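# Seat the matching relay in the rack's free pocket

## Task

Locate the loose relay (small transparent box topped by a colored button) whose button color is the same as the two relays already sitting in the black rack, and place it into the rack's vacant pocket with the button facing up and fully pressed down into the pocket. It counts as failed if either relay already in the rack is raised or leaves the rack, and it only counts if the relay stays seated on its own after the robot lets go. Nothing may be pushed or dropped off the table.

## Robot and tools

ROBOT. Two arms, left_arm and right_arm, each with six joints and a parallel gripper. Every command addresses both arms together.

FRAME. Reported hand poses use one shared world frame: origin on the table surface midway between the arms, +z up, +x outward across the table, left_arm on the +y side. The names left/right are arm labels, not sides of any image. Printed hand positions can be slightly wrong, more so when the arm is stretched far.

execute_actions. Argument actions is a list holding zero or one item; optional pictures (boolean) turns camera images on or off (on by default).
- Empty list: no motion, just returns the current state.
- Motion: {"rows": [...], "steps": n}, n from 1 to 15 control steps of 1/30 s each, default 15. Each row is used for one step; if there are fewer rows than steps, the final row is held for the remainder.
- Wait: {"steps": n} with no rows, n up to 300; it returns once n steps have elapsed since the previous result, and your reply time counts toward them.
A refused call sends nothing to the robot.

ROW LAYOUT. Each row is a single flat list of 14 numbers covering both arms, even if only one arm should move: left_arm waist, shoulder, elbow, forearm roll, wrist pitch, wrist roll, gripper opening, then the same seven for right_arm. The six joint values are absolute target angles in radians (same convention as the Joint positions line), not offsets. Stated ranges per arm: waist -6.283..6.283, shoulder -2.059..2.094, elbow -3.927..0.192, forearm roll -6.283..6.283, wrist pitch -1.693..3.142, wrist roll -6.283..6.283. True limits may differ by up to 0.010 rad. A target more than 0.010 rad beyond a stated end, and farther out than the current angle, gets the call refused; a target beyond the true end is clipped to it, and the result may then say "joint sent to its limit" (possibly about an earlier action). Absence of that message does not prove there is more room. Opening is an absolute value on a -1..1 scale: +1 fully open (0.084 m pad gap), -1 closed.

MOTION LIMITS. Joint targets move at most 3.14 rad/s, taking 0.16 s to reach that speed; all joints of an arm are slowed together so they arrive at once. Each step, a joint's target is kept within 0.623 rad of its measured angle, and if the targets would carry the hand more than 70 mm from its measured spot they are scaled back. Far goals therefore need several calls. Between calls the arms keep heading to the last row sent until they essentially stop moving or a step is HELD; after that a new action is needed to travel further or press harder.

RESULTS. The state line gives, per arm, end_effector_position (m), end_effector_quat_wxyz, and linear/angular velocities. Joint positions and Joint velocities list each arm's six joints (rad, rad/s) plus the finger-pad gap (m, m/s). grip_measured is the measured opening on the command scale. "joint command not followed" means a clearance check altered or blocked joint targets on some steps (the rest still ran). HELD marks steps where some or all of your row was not sent. MOTOR HOT appears from 65 °C; at 80 °C an OVER-TEMPERATURE FAULT brakes that arm until it cools. A TORQUE FAULT (contact torque reaching a joint's load limit: waist and shoulder 45.5, elbow and forearm roll 27.3, wrist pitch and wrist roll 18.2 N m, held weight included) stops the arm, backs that joint off, pauses 10 s and drops the rest of the call.

GRIPPER. Fingers point along the gripper's +z and close along its y axis. The reported position is the point between the pads when closed, roughly 2 cm short of the fingertips; closing pushes the tips about 10 mm further along +z. To keep hold, command an opening well under grip_measured; the larger the gap, the harder the squeeze (about 24 N per pad max for objects up to ~6 cm). Commanding exactly grip_measured still presses lightly but wide parts may slip. Closing fast can hit harder, even forcing the fingers apart.

zoom_image. Arguments camera (cam_high, cam_low, cam_left_wrist, cam_right_wrist) and region [x0, y0, x1, y1] in pixels of that camera's most recent image, origin top-left, at most 504x504. Returns an enlarged view. All cameras are 896x504; calibration (intrinsics, distortion, world-to-camera transform) is supplied, and wrist camera poses follow the arm joint readings, so expect small errors.

finished_scene. Argument scene: the number of the current scene. Replying without any tool call ends everything.

CAUTIONS. Disturbances may briefly pull a held part or shove loose objects. Avoid arm-to-arm collisions or hard pressing between arms, dropping or knocking items off the table, slamming, and forceful pushes. Do not disturb the two seated relays. Release the new relay and confirm it stays seated before finishing.

Each tool is called as name(argument=value, ...) on one line, values as JSON.

## Session

execute_actions(actions=[])

Scene clock: 0.00 s of 4800.00 s.
left_arm: end_effector_position=(+0.2911, +0.6387, +0.3403) grip_measured=+1.00 end_effector_quat_wxyz=(+0.010, +0.690, -0.723, -0.019) end_effector_velocity=(-0.000, +0.000, +0.000) end_effector_angular_velocity=(-0.000, -0.000, +0.002) | right_arm: end_effector_position=(+0.3851, -0.0560, +0.2072) grip_measured=+1.00 end_effector_quat_wxyz=(-0.067, +0.209, +0.805, +0.551) end_effector_velocity=(+0.000, -0.000, +0.000) end_effector_angular_velocity=(+0.000, -0.001, -0.001)
Joint positions: left_arm=[ 0.864 -0.118 -1.337  0.035  1.479  2.295  0.084] | right_arm=[-0.058 -0.133 -0.597  1.464  1.128  2.746  0.084]
Joint velocities: left_arm=[ 0.002 -0.     0.    -0.    -0.    -0.001  0.   ] | right_arm=[-0.    -0.    -0.     0.001 -0.001 -0.001  0.   ]
camera_calibration (this result's frames):
cam_left_wrist: T_world_to_cam=[[-0.997284, 0.0575626, 0.0459561, 0.272541], [0.0572876, 0.998331, -0.00727978, -0.578937], [-0.0462985, -0.00462728, -0.998917, 0.484691], [0, 0, 0, 1]] pos_world=[0.327407, 0.564526, 0.467427]
cam_right_wrist: T_world_to_cam=[[0.406249, 0.293807, 0.865239, -0.290066], [0.905479, -0.256644, -0.337995, -0.223345], [0.122753, 0.920767, -0.370298, 0.212693], [0, 0, 0, 1]] pos_world=[0.293965, -0.167937, 0.254247]

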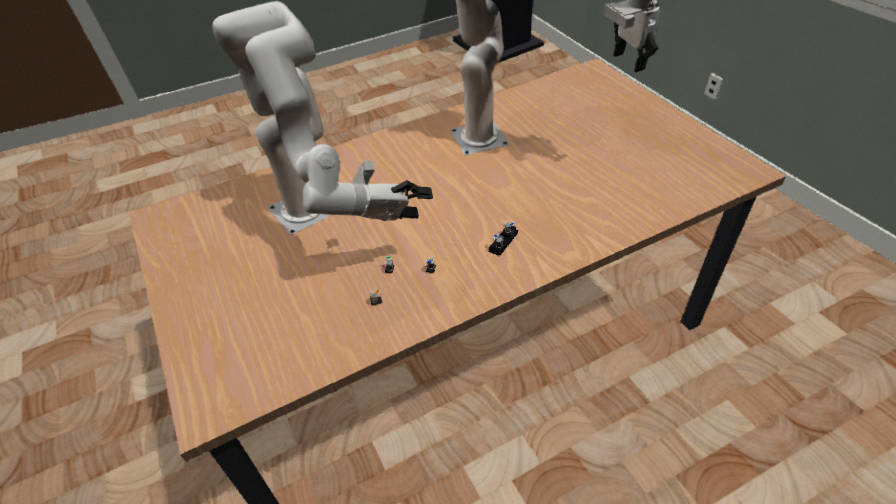

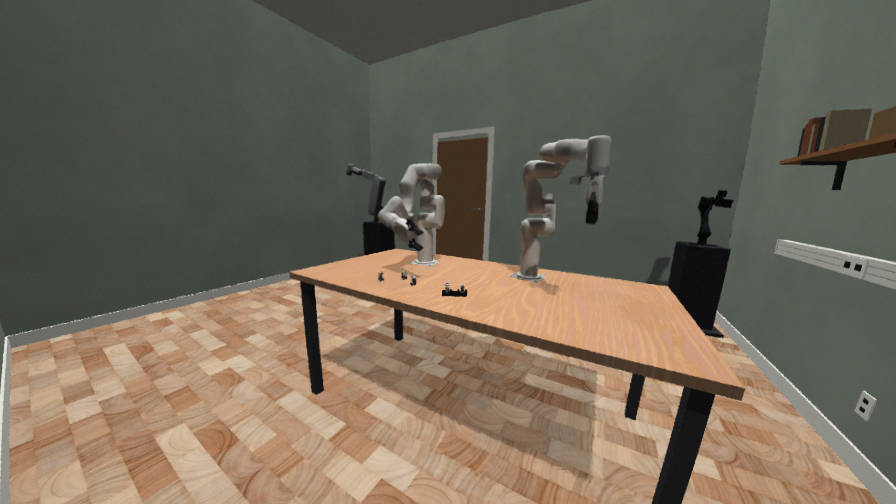

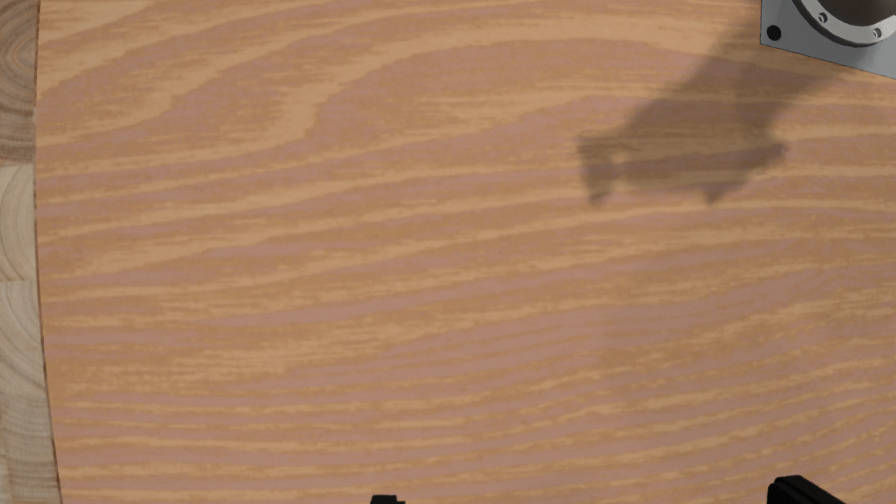

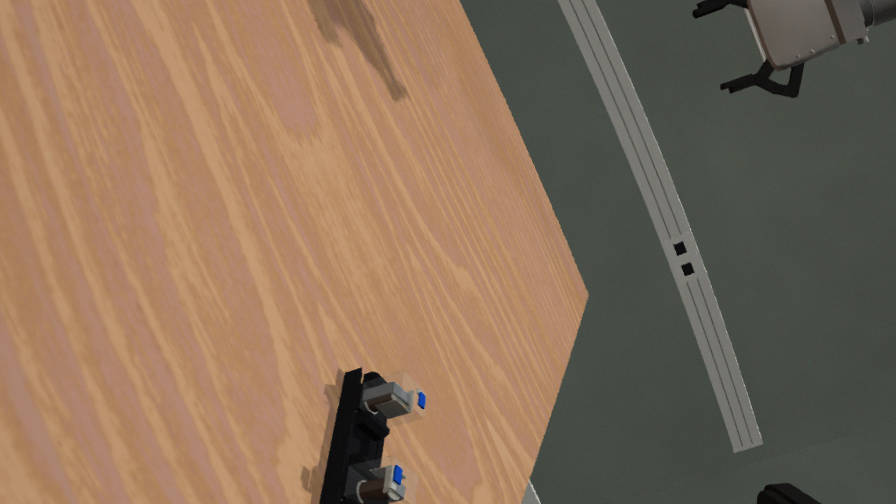

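zoom_image(camera="cam_high", region=[340, 190, 560, 320])

Region (340, 190, 560, 320) of cam_high's 896x504 image, scaled by 2.291, with more detail than that image has; it fills the top 298 rows of this view, and the rest is white.

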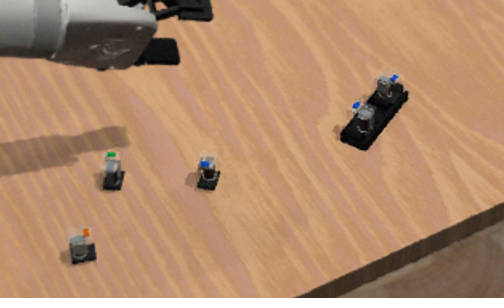

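execute_actions(actions=[{"rows": [[-0.6098,0.4064,-1.4492,0.0,1.0428,0.0,1.0,-1.0,-0.133,-0.597,1.464,1.128,2.746,1.0]], "steps": 15}], pictures=false)

execute_actions(actions=[{"steps": 30}])

Scene clock: 73.47 s of 4800.00 s.
left_arm: end_effector_position=(+0.4093, +0.5605, +0.2777) grip_measured=+1.00 end_effector_quat_wxyz=(+0.004, +0.690, -0.724, -0.013) end_effector_velocity=(+0.222, -0.250, -0.126) end_effector_angular_velocity=(-0.003, -0.030, -0.003) | right_arm: end_effector_position=(+0.4425, -0.2048, +0.2073) grip_measured=+1.00 end_effector_quat_wxyz=(+0.033, +0.349, +0.755, +0.554) end_effector_velocity=(+0.070, -0.366, -0.000) end_effector_angular_velocity=(-0.001, +0.001, -0.832)
Joint positions: left_arm=[ 0.597  0.076 -1.378  0.022  1.318  2.028  0.084] | right_arm=[-0.416 -0.133 -0.597  1.464  1.128  2.746  0.084]
Joint velocities: left_arm=[-0.626  0.36  -0.076 -0.024 -0.296 -0.623  0.   ] | right_arm=[-0.833 -0.001  0.001 -0.002  0.     0.001  0.   ]
Steps of this call (steps 1 to 90: nothing new was sent; then 69.97 s passed at rest; steps 91 to 105: all 15 steps of this action). Readings (joint positions):
91: left_arm=[0.864 -0.118 -1.337 0.035 1.479 2.295] | right_arm=[-0.058 -0.133 -0.597 1.464 1.128 2.746]
92: left_arm=[0.861 -0.116 -1.338 0.035 1.476 2.291] | right_arm=[-0.061 -0.133 -0.597 1.464 1.128 2.746]
94: left_arm=[0.828 -0.090 -1.348 0.034 1.451 2.256] | right_arm=[-0.101 -0.133 -0.597 1.464 1.129 2.746]
98: left_arm=[0.742 -0.018 -1.357 0.029 1.396 2.172] | right_arm=[-0.222 -0.133 -0.597 1.464 1.128 2.746]
105: the state above

Scene clock: 74.47 s of 4800.00 s.
left_arm: end_effector_position=(+0.4943, +0.2355, +0.1951) grip_measured=+1.00 end_effector_quat_wxyz=(-0.001, +0.691, -0.723, -0.004) end_effector_velocity=(-0.052, -0.348, -0.049) end_effector_angular_velocity=(-0.007, -0.009, +0.008) | right_arm: end_effector_position=(+0.4163, -0.4601, +0.2072) grip_measured=+1.00 end_effector_quat_wxyz=(+0.190, +0.551, +0.623, +0.522) end_effector_velocity=(-0.002, -0.005, -0.000) end_effector_angular_velocity=(-0.002, -0.000, -0.011)
Joint positions: left_arm=[-0.039  0.297 -1.426  0.007  1.134  1.392  0.084] | right_arm=[-0.998 -0.133 -0.597  1.464  1.128  2.746  0.084]
Joint velocities: left_arm=[-0.633  0.122 -0.026 -0.008 -0.101 -0.639 -0.   ] | right_arm=[-0.012  0.001 -0.001 -0.    -0.001 -0.002  0.   ]
Steps of this call (steps 1 to 30: the robot went on to your last target). Readings (joint positions):
1: left_arm=[0.576 0.088 -1.381 0.022 1.308 2.007] | right_arm=[-0.444 -0.133 -0.597 1.464 1.128 2.746]
2: left_arm=[0.555 0.099 -1.383 0.021 1.299 1.986] | right_arm=[-0.472 -0.133 -0.597 1.464 1.128 2.746]
4: left_arm=[0.513 0.121 -1.388 0.019 1.281 1.944] | right_arm=[-0.528 -0.133 -0.597 1.464 1.128 2.746]
8: left_arm=[0.428 0.160 -1.396 0.017 1.248 1.859] | right_arm=[-0.639 -0.133 -0.597 1.464 1.128 2.746]
30: the state above
camera_calibration (this result's frames):
cam_left_wrist: T_world_to_cam=[[-0.998328, 0.0571245, 0.00878743, 0.51289], [0.0570346, 0.99832, -0.0101666, -0.188412], [-0.00935343, -0.00964842, -0.99991, 0.330299], [0, 0, 0, 1]] pos_world=[0.525868, 0.161984, 0.323847]
cam_right_wrist: T_world_to_cam=[[0.476844, -0.154416, 0.865318, -0.419657], [0.327384, -0.882417, -0.337876, -0.402599], [0.815745, 0.444406, -0.370222, 0.0733433], [0, 0, 0, 1]] pos_world=[0.272086, -0.452656, 0.254262]

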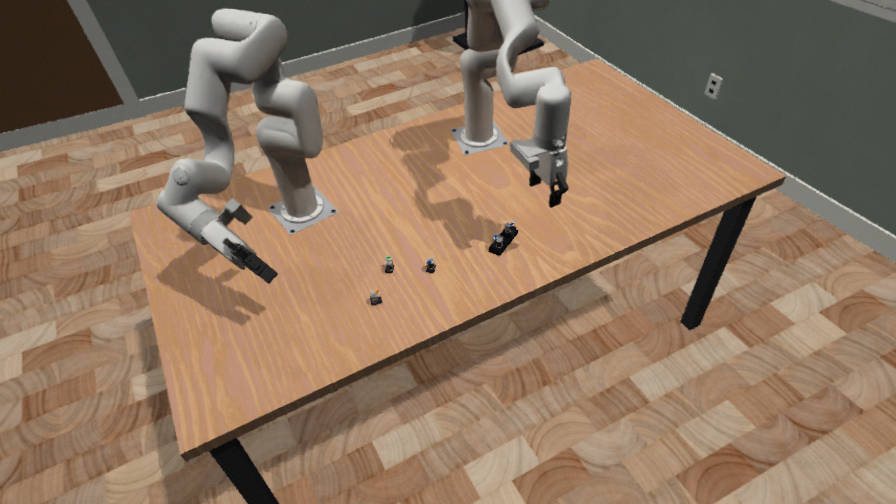

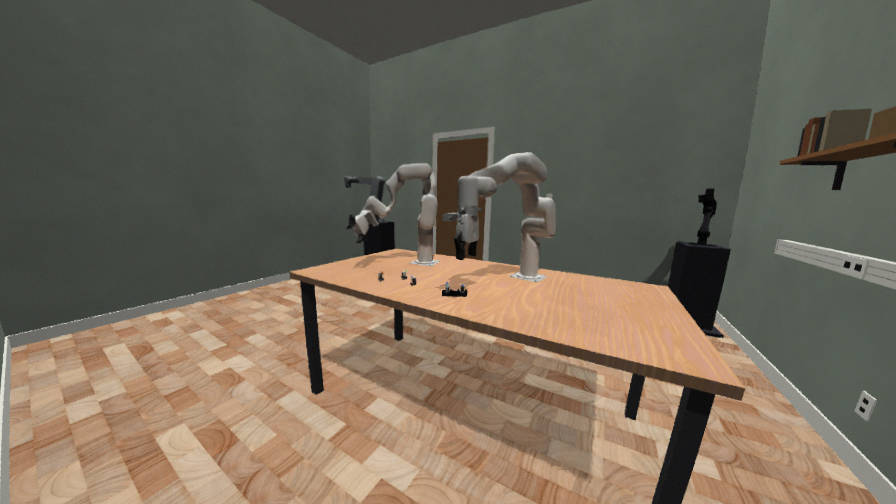

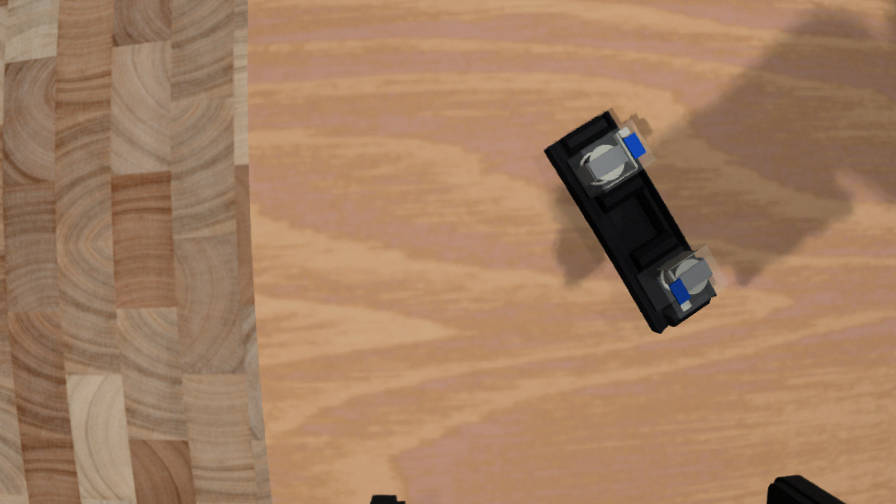

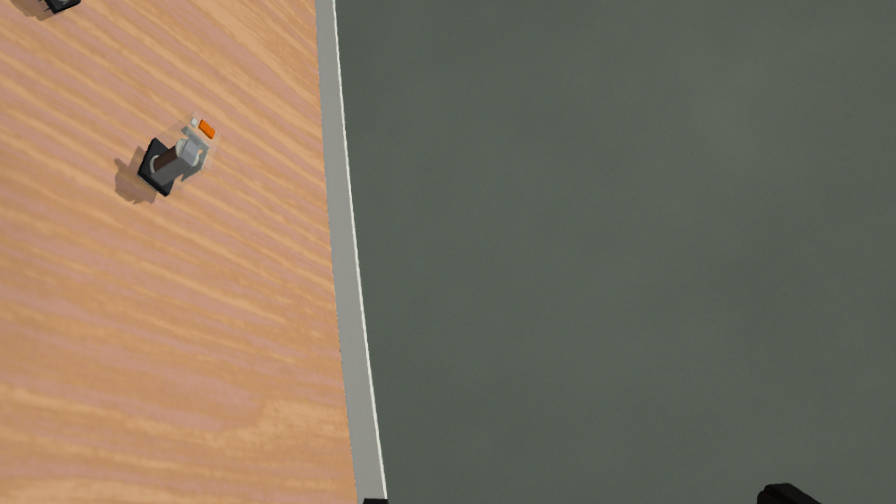

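execute_actions(actions=[{"steps": 30}])

Scene clock: 82.00 s of 4800.00 s.
left_arm: end_effector_position=(+0.3575, -0.0521, +0.1501) grip_measured=+1.00 end_effector_quat_wxyz=(+0.000, +0.922, -0.386, -0.000) end_effector_velocity=(-0.000, -0.000, -0.000) end_effector_angular_velocity=(+0.000, +0.000, +0.001) | right_arm: end_effector_position=(+0.4160, -0.4609, +0.2072) grip_measured=+1.00 end_effector_quat_wxyz=(+0.191, +0.551, +0.623, +0.521) end_effector_velocity=(+0.000, -0.000, +0.001) end_effector_angular_velocity=(-0.003, -0.001, +0.001)
Joint positions: left_arm=[-0.61   0.406 -1.449 -0.     1.043 -0.     0.084] | right_arm=[-1.    -0.133 -0.597  1.464  1.128  2.746  0.084]
Joint velocities: left_arm=[-0.001  0.    -0.     0.     0.001 -0.002 -0.   ] | right_arm=[-0.    -0.001 -0.001 -0.001 -0.    -0.001  0.   ]
Steps of this call (steps 1 to 60: the robot went on to your last target; steps 61 to 120: nothing new was sent; then 3.53 s passed at rest). Readings (joint positions):
1: left_arm=[-0.060 0.301 -1.427 0.007 1.131 1.370] | right_arm=[-0.999 -0.133 -0.597 1.464 1.128 2.746]
2: left_arm=[-0.081 0.305 -1.428 0.007 1.127 1.348] | right_arm=[-0.999 -0.133 -0.597 1.464 1.128 2.746]
4: left_arm=[-0.123 0.313 -1.429 0.006 1.121 1.301] | right_arm=[-0.999 -0.133 -0.597 1.464 1.128 2.746]
8: left_arm=[-0.204 0.328 -1.433 0.005 1.108 1.198] | right_arm=[-1.000 -0.133 -0.597 1.464 1.128 2.746]
120: the state above
All arms were judged still, so your last target was given up. Only a new action makes them travel on or press farther. Fingers that are still opening or closing keep moving.
camera_calibration (this result's frames):
cam_left_wrist: T_world_to_cam=[[-0.719896, -0.694065, 0.00493129, 0.255059], [-0.694028, 0.719733, -0.0175746, 0.361137], [0.00864869, -0.0160743, -0.999833, 0.27443], [0, 0, 0, 1]] pos_world=[0.431881, -0.0784838, 0.279474]
cam_right_wrist: T_world_to_cam=[[0.4766, -0.15515, 0.865321, -0.419885], [0.325683, -0.883106, -0.337718, -0.402857], [0.816568, 0.442777, -0.370359, 0.0728646], [0, 0, 0, 1]] pos_world=[0.271822, -0.453174, 0.254269]

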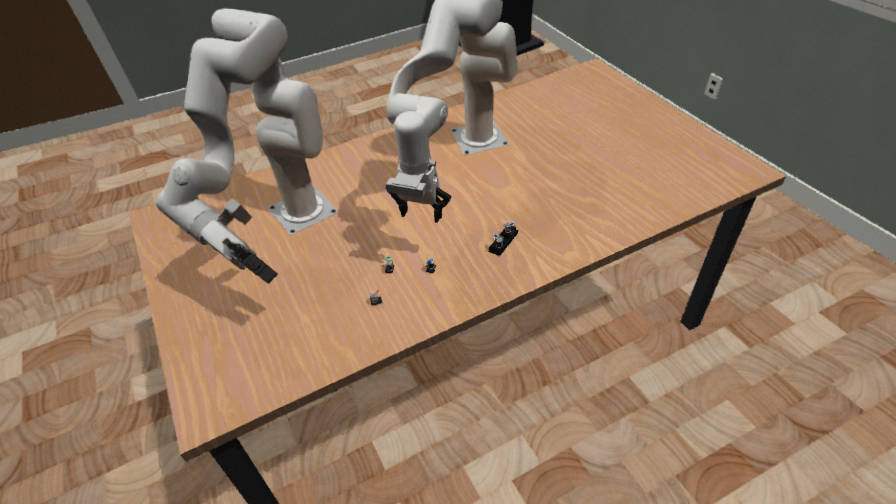

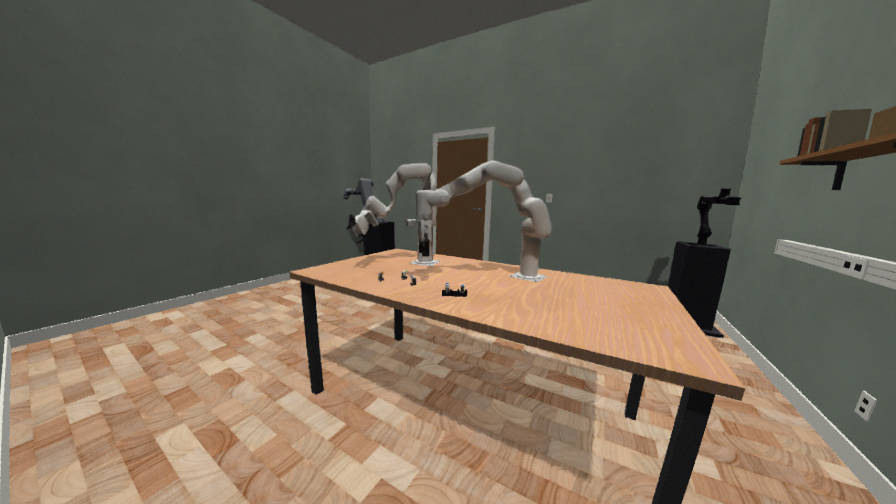

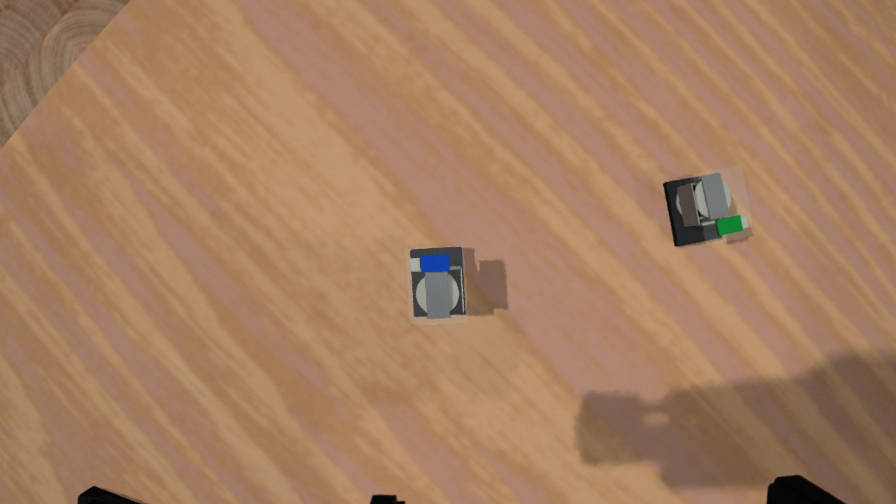

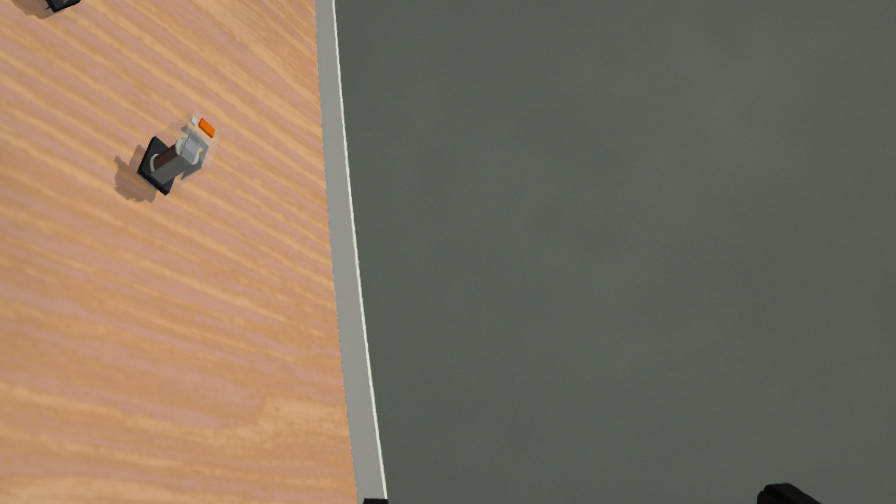

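zoom_image(camera="cam_left_wrist", region=[370, 220, 530, 340])

Region (370, 220, 530, 340) of cam_left_wrist's 896x504 image, scaled by 3.150, with more detail than that image has; it fills the top 378 rows of this view, and the rest is white.

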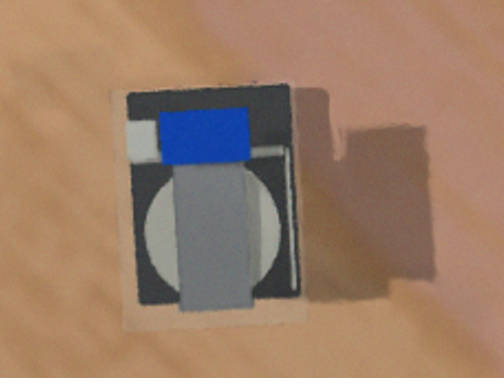

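execute_actions(actions=[{"rows": [[-0.5498,0.7013,-1.7659,0.0,1.0646,1.587,1.0,-1.0,-0.133,-0.597,1.464,1.128,2.746,1.0]], "steps": 15}], pictures=false)

execute_actions(actions=[{"steps": 15}])

Scene clock: 133.53 s of 4800.00 s.
left_arm: end_effector_position=(+0.4253, -0.0695, +0.1018) grip_measured=+1.00 end_effector_quat_wxyz=(+0.000, +0.676, -0.737, -0.002) end_effector_velocity=(+0.050, -0.019, -0.010) end_effector_angular_velocity=(-0.041, -0.033, -2.511) | right_arm: end_effector_position=(+0.4160, -0.4609, +0.2072) grip_measured=+1.00 end_effector_quat_wxyz=(+0.191, +0.551, +0.623, +0.521) end_effector_velocity=(+0.000, -0.000, +0.000) end_effector_angular_velocity=(+0.000, +0.000, -0.001)
Joint positions: left_arm=[-0.553  0.686 -1.746  0.     1.063  0.922  0.084] | right_arm=[-1.    -0.133 -0.597  1.464  1.128  2.746  0.084]
Joint velocities: left_arm=[ 0.031  0.162 -0.226 -0.     0.012  2.542  0.   ] | right_arm=[ 0.     0.    -0.     0.001 -0.     0.001  0.   ]
Steps of this call (steps 1 to 90: nothing new was sent; then 48.03 s passed at rest; steps 91 to 105: all 15 steps of this action). Readings (joint positions):
91: left_arm=[-0.610 0.406 -1.449 -0.000 1.043 0.000] | right_arm=[-1.000 -0.133 -0.597 1.464 1.128 2.746]
92: left_arm=[-0.610 0.408 -1.451 -0.000 1.043 0.005] | right_arm=[-1.000 -0.133 -0.597 1.464 1.128 2.746]
94: left_arm=[-0.606 0.428 -1.475 -0.000 1.045 0.052] | right_arm=[-1.000 -0.133 -0.597 1.464 1.128 2.746]
98: left_arm=[-0.580 0.552 -1.608 -0.000 1.053 0.327] | right_arm=[-1.000 -0.133 -0.597 1.464 1.128 2.746]
105: the state above

Scene clock: 134.03 s of 4800.00 s.
left_arm: end_effector_position=(+0.4296, -0.0709, +0.1003) grip_measured=+1.00 end_effector_quat_wxyz=(+0.000, -0.402, +0.916, -0.000) end_effector_velocity=(+0.000, +0.000, -0.001) end_effector_angular_velocity=(+0.000, +0.000, -0.054) | right_arm: end_effector_position=(+0.4160, -0.4609, +0.2072) grip_measured=+1.00 end_effector_quat_wxyz=(+0.191, +0.551, +0.623, +0.521) end_effector_velocity=(+0.000, +0.000, +0.000) end_effector_angular_velocity=(+0.000, -0.001, +0.000)
Joint positions: left_arm=[-0.55   0.701 -1.766 -0.     1.065  1.582  0.084] | right_arm=[-1.    -0.133 -0.597  1.464  1.128  2.746  0.084]
Joint velocities: left_arm=[ 0.     0.002 -0.001  0.    -0.001  0.054  0.   ] | right_arm=[ 0.     0.     0.     0.     0.001 -0.001  0.   ]
Steps of this call (steps 1 to 15: the robot went on to your last target). Readings (joint positions):
1: left_arm=[-0.552 0.690 -1.752 0.000 1.064 1.008] | right_arm=[-1.000 -0.133 -0.597 1.464 1.128 2.746]
2: left_arm=[-0.551 0.693 -1.757 -0.000 1.064 1.093] | right_arm=[-1.000 -0.133 -0.597 1.464 1.128 2.746]
4: left_arm=[-0.551 0.696 -1.762 -0.000 1.064 1.259] | right_arm=[-1.000 -0.133 -0.597 1.464 1.128 2.746]
8: left_arm=[-0.550 0.700 -1.765 -0.000 1.065 1.500] | right_arm=[-1.000 -0.133 -0.597 1.464 1.128 2.746]
15: the state above
camera_calibration (this result's frames):
cam_left_wrist: T_world_to_cam=[[-0.728166, 0.685386, 0.00459598, 0.395557], [0.685228, 0.728116, -0.0175803, -0.168107], [-0.0153957, -0.00965207, -0.999835, 0.23451], [0, 0, 0, 1]] pos_world=[0.406833, -0.146444, 0.229698]
cam_right_wrist: T_world_to_cam=[[0.4766, -0.15515, 0.865321, -0.419885], [0.325683, -0.883106, -0.337718, -0.402857], [0.816568, 0.442777, -0.370359, 0.0728646], [0, 0, 0, 1]] pos_world=[0.271822, -0.453174, 0.254269]

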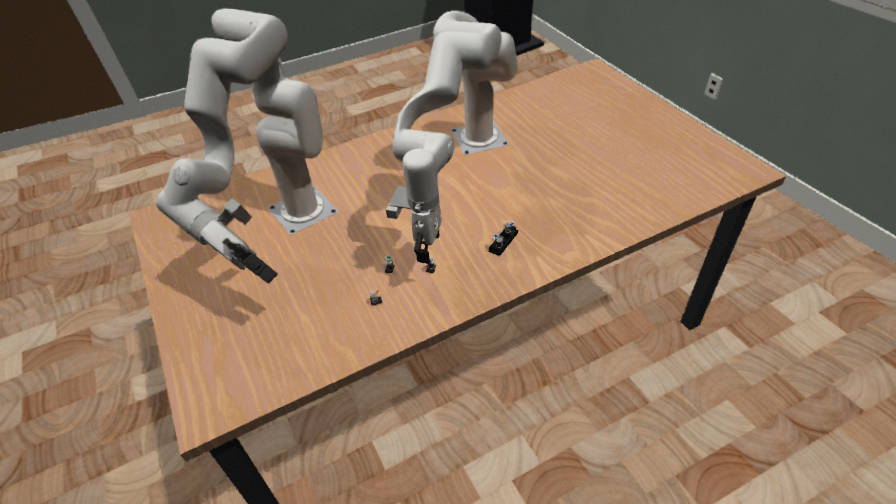

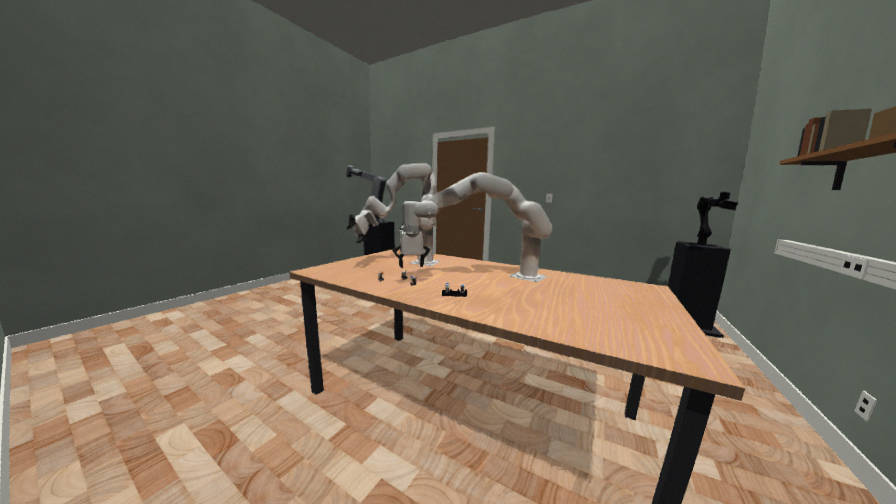

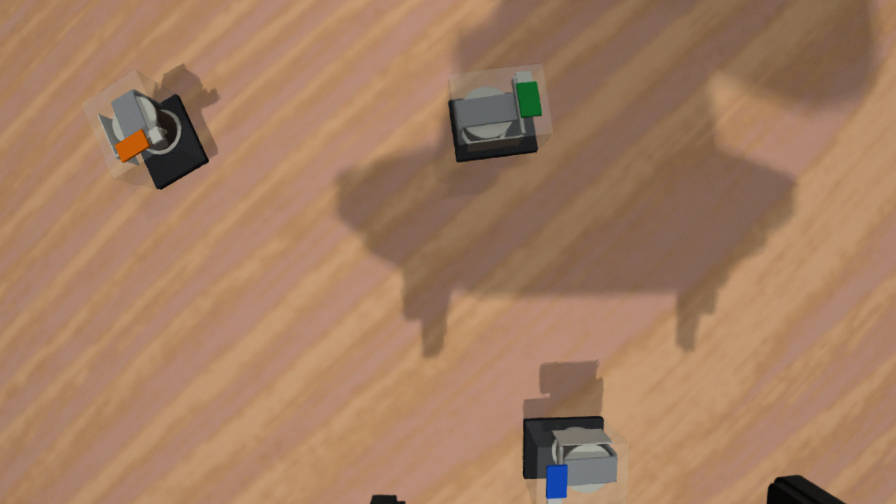

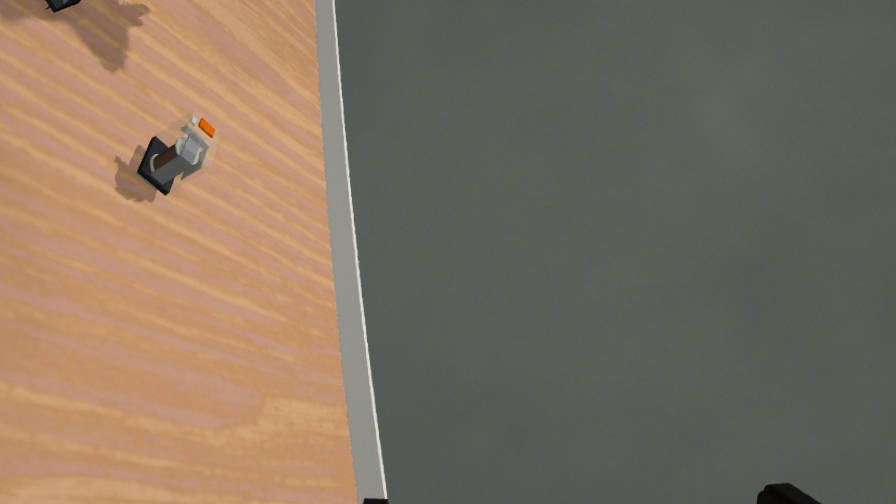

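zoom_image(camera="cam_left_wrist", region=[460, 384, 680, 504])

Region (460, 384, 680, 504) of cam_left_wrist's 896x504 image, scaled by 2.291, with more detail than that image has; it fills the top 275 rows of this view, and the rest is white.

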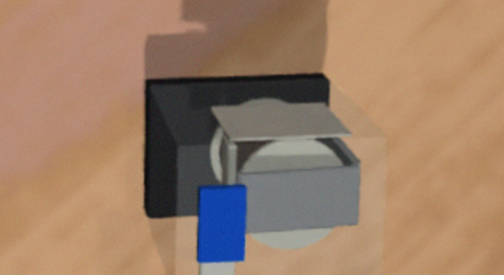

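execute_actions(actions=[{"rows": [[-0.5599,0.7327,-1.6978,0.0,0.9651,1.577,1.0,-1.0,-0.133,-0.597,1.464,1.128,2.746,1.0]], "steps": 15}], pictures=false)

execute_actions(actions=[{"steps": 8}])

Scene clock: 173.13 s of 4800.00 s.
left_arm: end_effector_position=(+0.4217, -0.0722, +0.0616) grip_measured=+1.00 end_effector_quat_wxyz=(+0.001, -0.399, +0.917, -0.001) end_effector_velocity=(-0.003, +0.001, -0.007) end_effector_angular_velocity=(+0.004, +0.005, -0.001) | right_arm: end_effector_position=(+0.4160, -0.4609, +0.2072) grip_measured=+1.00 end_effector_quat_wxyz=(+0.191, +0.551, +0.623, +0.521) end_effector_velocity=(-0.000, +0.000, -0.001) end_effector_angular_velocity=(-0.001, +0.001, +0.001)
Joint positions: left_arm=[-0.56   0.731 -1.7   -0.     0.966  1.577  0.084] | right_arm=[-1.    -0.133 -0.597  1.464  1.128  2.746  0.084]
Joint velocities: left_arm=[-0.003  0.004  0.012 -0.001 -0.01  -0.002 -0.   ] | right_arm=[ 0.     0.     0.    -0.001 -0.001 -0.001  0.   ]
Steps of this call (steps 1 to 15: the robot went on to your last target; steps 16 to 90: nothing new was sent; then 35.60 s passed at rest; steps 91 to 105: all 15 steps of this action). Readings (joint positions):
91: left_arm=[-0.550 0.701 -1.766 -0.000 1.064 1.587] | right_arm=[-1.000 -0.133 -0.597 1.464 1.128 2.746]
92: left_arm=[-0.550 0.702 -1.764 -0.000 1.060 1.587] | right_arm=[-1.000 -0.133 -0.597 1.464 1.128 2.746]
94: left_arm=[-0.553 0.708 -1.746 -0.000 1.028 1.583] | right_arm=[-1.000 -0.133 -0.597 1.464 1.128 2.746]
98: left_arm=[-0.559 0.732 -1.704 0.000 0.982 1.579] | right_arm=[-1.000 -0.133 -0.597 1.464 1.128 2.746]
105: the state above

Scene clock: 173.40 s of 4800.00 s.
left_arm: end_effector_position=(+0.4210, -0.0717, +0.0601) grip_measured=+1.00 end_effector_quat_wxyz=(+0.000, -0.399, +0.917, -0.000) end_effector_velocity=(+0.001, +0.000, +0.000) end_effector_angular_velocity=(-0.001, -0.001, +0.001) | right_arm: end_effector_position=(+0.4160, -0.4609, +0.2072) grip_measured=+1.00 end_effector_quat_wxyz=(+0.191, +0.551, +0.623, +0.521) end_effector_velocity=(+0.000, -0.000, -0.001) end_effector_angular_velocity=(+0.000, +0.001, -0.001)
Joint positions: left_arm=[-0.56   0.733 -1.698 -0.     0.965  1.577  0.084] | right_arm=[-1.    -0.133 -0.597  1.464  1.128  2.746  0.084]
Joint velocities: left_arm=[ 0.001 -0.    -0.     0.    -0.001  0.    -0.   ] | right_arm=[-0.     0.002 -0.001  0.    -0.001 -0.     0.   ]
Steps of this call (steps 1 to 8: the robot went on to your last target). Readings (joint positions):
1: left_arm=[-0.560 0.731 -1.699 -0.000 0.966 1.577] | right_arm=[-1.000 -0.133 -0.597 1.464 1.128 2.746]
2: left_arm=[-0.560 0.732 -1.699 -0.000 0.965 1.577] | right_arm=[-1.000 -0.133 -0.597 1.464 1.128 2.746]
4: left_arm=[-0.560 0.732 -1.698 -0.000 0.965 1.577] | right_arm=[-1.000 -0.133 -0.597 1.464 1.128 2.746]
8: the state above
camera_calibration (this result's frames):
cam_left_wrist: T_world_to_cam=[[-0.724872, 0.688868, 0.00469031, 0.388936], [0.688709, 0.724824, -0.0175783, -0.164093], [-0.0155088, -0.00951175, -0.999834, 0.194218], [0, 0, 0, 1]] pos_world=[0.397953, -0.147139, 0.189477]
cam_right_wrist: T_world_to_cam=[[0.4766, -0.15515, 0.865321, -0.419885], [0.325684, -0.883106, -0.337718, -0.402857], [0.816568, 0.442777, -0.370359, 0.0728647], [0, 0, 0, 1]] pos_world=[0.271822, -0.453174, 0.254269]

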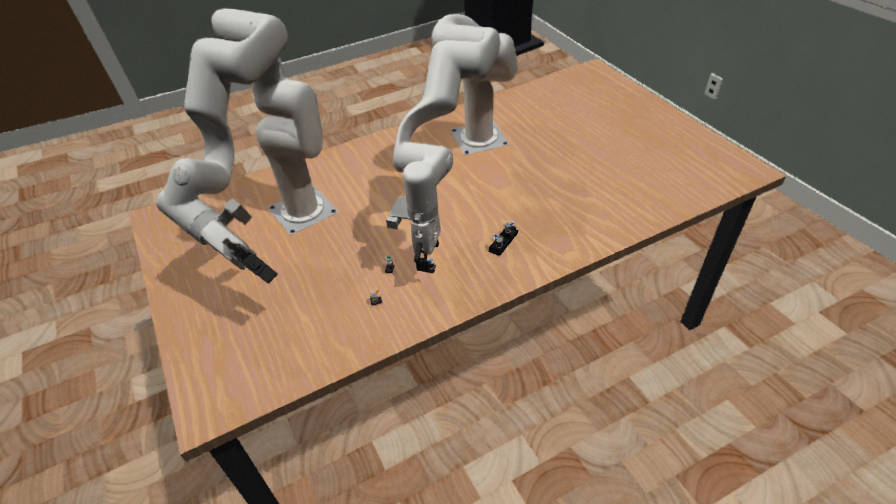

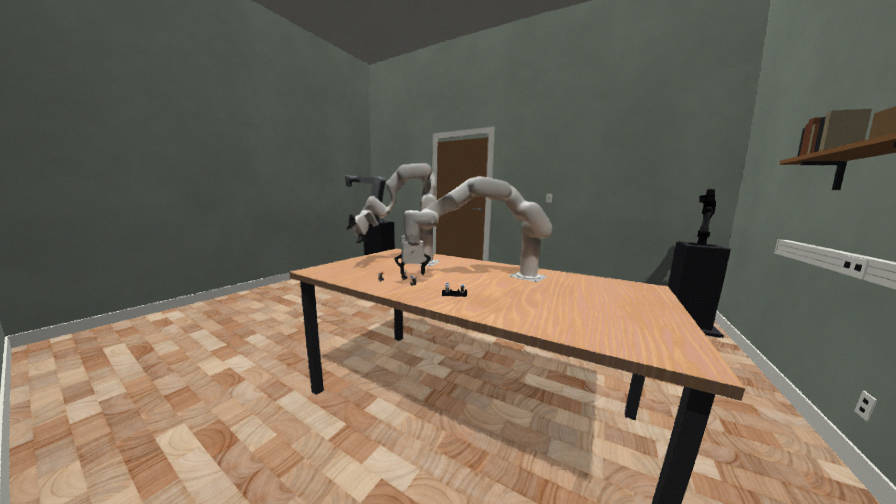

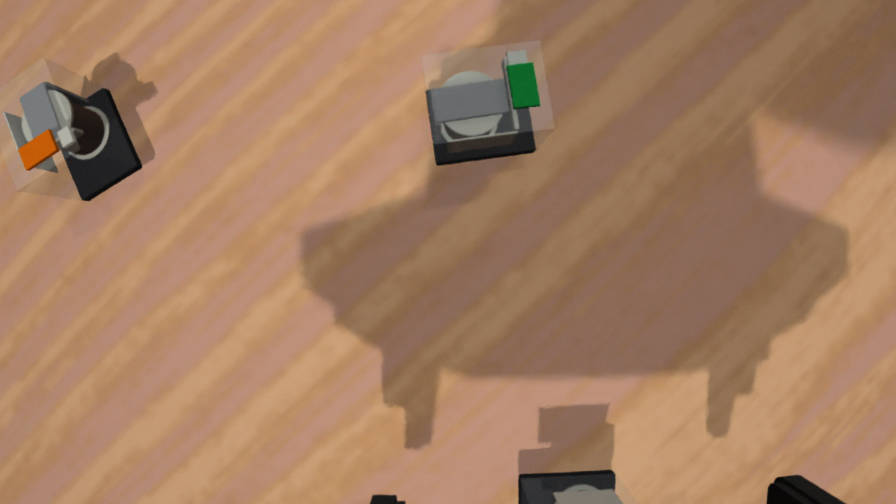

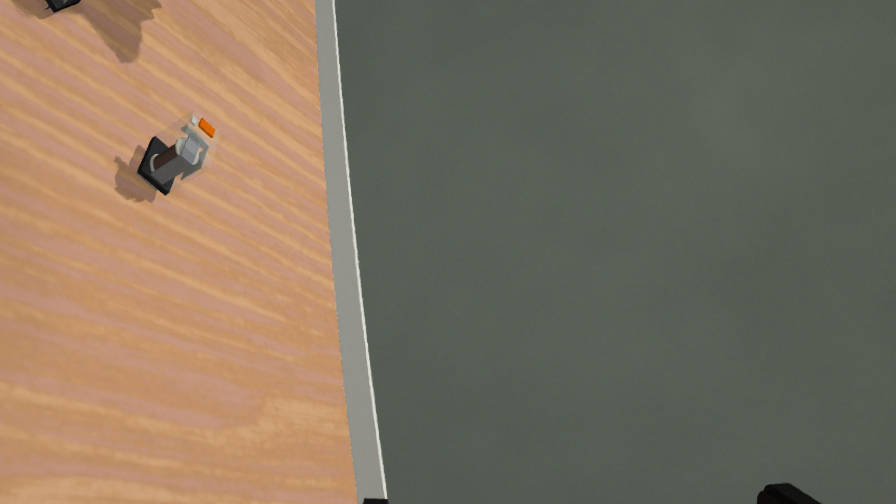

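execute_actions(actions=[{"rows": [[-0.5599,0.7738,-1.6884,0.0,0.9146,1.577,1.0,-1.0,-0.133,-0.597,1.464,1.128,2.746,1.0]], "steps": 15}], pictures=false)

Scene clock: 181.40 s of 4800.00 s.
left_arm: end_effector_position=(+0.4214, -0.0720, +0.0351) grip_measured=+1.00 end_effector_quat_wxyz=(+0.000, -0.399, +0.917, -0.001) end_effector_velocity=(-0.002, +0.002, -0.006) end_effector_angular_velocity=(+0.004, +0.005, +0.001) | right_arm: end_effector_position=(+0.4160, -0.4609, +0.2072) grip_measured=+1.00 end_effector_quat_wxyz=(+0.191, +0.551, +0.623, +0.521) end_effector_velocity=(+0.000, -0.000, -0.000) end_effector_angular_velocity=(+0.002, -0.000, -0.001)
Joint positions: left_arm=[-0.56   0.773 -1.689 -0.     0.915  1.577  0.084] | right_arm=[-1.    -0.133 -0.597  1.464  1.128  2.746  0.084]
Joint velocities: left_arm=[ 0.     0.006  0.005 -0.    -0.005 -0.    -0.   ] | right_arm=[ 0.     0.002 -0.     0.002  0.     0.     0.   ]
Steps of this call (steps 1 to 15: the robot went on to your last target; steps 16 to 90: nothing new was sent; then 4.50 s passed at rest; steps 91 to 105: all 15 steps of this action). Readings (joint positions):
91: left_arm=[-0.560 0.733 -1.698 -0.000 0.965 1.577] | right_arm=[-1.000 -0.133 -0.597 1.464 1.128 2.746]
92: left_arm=[-0.560 0.735 -1.698 -0.000 0.961 1.577] | right_arm=[-1.000 -0.133 -0.597 1.464 1.128 2.746]
94: left_arm=[-0.560 0.747 -1.696 -0.000 0.943 1.577] | right_arm=[-1.000 -0.133 -0.597 1.464 1.128 2.746]
98: left_arm=[-0.560 0.771 -1.687 0.000 0.923 1.577] | right_arm=[-1.000 -0.133 -0.597 1.464 1.128 2.746]
105: the state above

execute_actions(actions=[{"rows": [[-0.5599,0.7738,-1.6884,0.0,0.9146,1.577,-0.8,-1.0,-0.133,-0.597,1.464,1.128,2.746,1.0]], "steps": 15}], pictures=false)

Scene clock: 187.10 s of 4800.00 s.
left_arm: end_effector_position=(+0.4210, -0.0717, +0.0341) grip_measured=-0.39 end_effector_quat_wxyz=(+0.000, -0.399, +0.917, -0.000) end_effector_velocity=(+0.000, -0.000, +0.000) end_effector_angular_velocity=(-0.001, -0.001, -0.001) | right_arm: end_effector_position=(+0.4160, -0.4609, +0.2072) grip_measured=+1.00 end_effector_quat_wxyz=(+0.191, +0.551, +0.623, +0.521) end_effector_velocity=(+0.000, -0.000, +0.000) end_effector_angular_velocity=(-0.004, -0.002, +0.001)
Joint positions: left_arm=[-0.56   0.774 -1.688 -0.     0.915  1.577  0.027] | right_arm=[-1.    -0.133 -0.597  1.464  1.128  2.746  0.084]
Joint velocities: left_arm=[-0.    -0.     0.    -0.    -0.001  0.001 -0.   ] | right_arm=[-0.    -0.001 -0.001 -0.    -0.001 -0.003  0.   ]
Steps of this call (steps 1 to 15: the robot went on to your last target; steps 16 to 90: nothing new was sent; then 2.20 s passed at rest; steps 91 to 105: all 15 steps of this action). Readings (joint positions):
91: left_arm=[-0.560 0.774 -1.688 0.000 0.915 1.577] | right_arm=[-1.000 -0.133 -0.597 1.464 1.128 2.746]
92: left_arm=[-0.560 0.774 -1.688 -0.000 0.915 1.577] | right_arm=[-1.000 -0.133 -0.597 1.464 1.128 2.746]
94: left_arm=[-0.560 0.774 -1.688 -0.000 0.915 1.577] | right_arm=[-1.000 -0.133 -0.597 1.464 1.128 2.746]
98: left_arm=[-0.560 0.774 -1.688 0.000 0.915 1.577] | right_arm=[-1.000 -0.133 -0.597 1.464 1.128 2.746]
105: the state above


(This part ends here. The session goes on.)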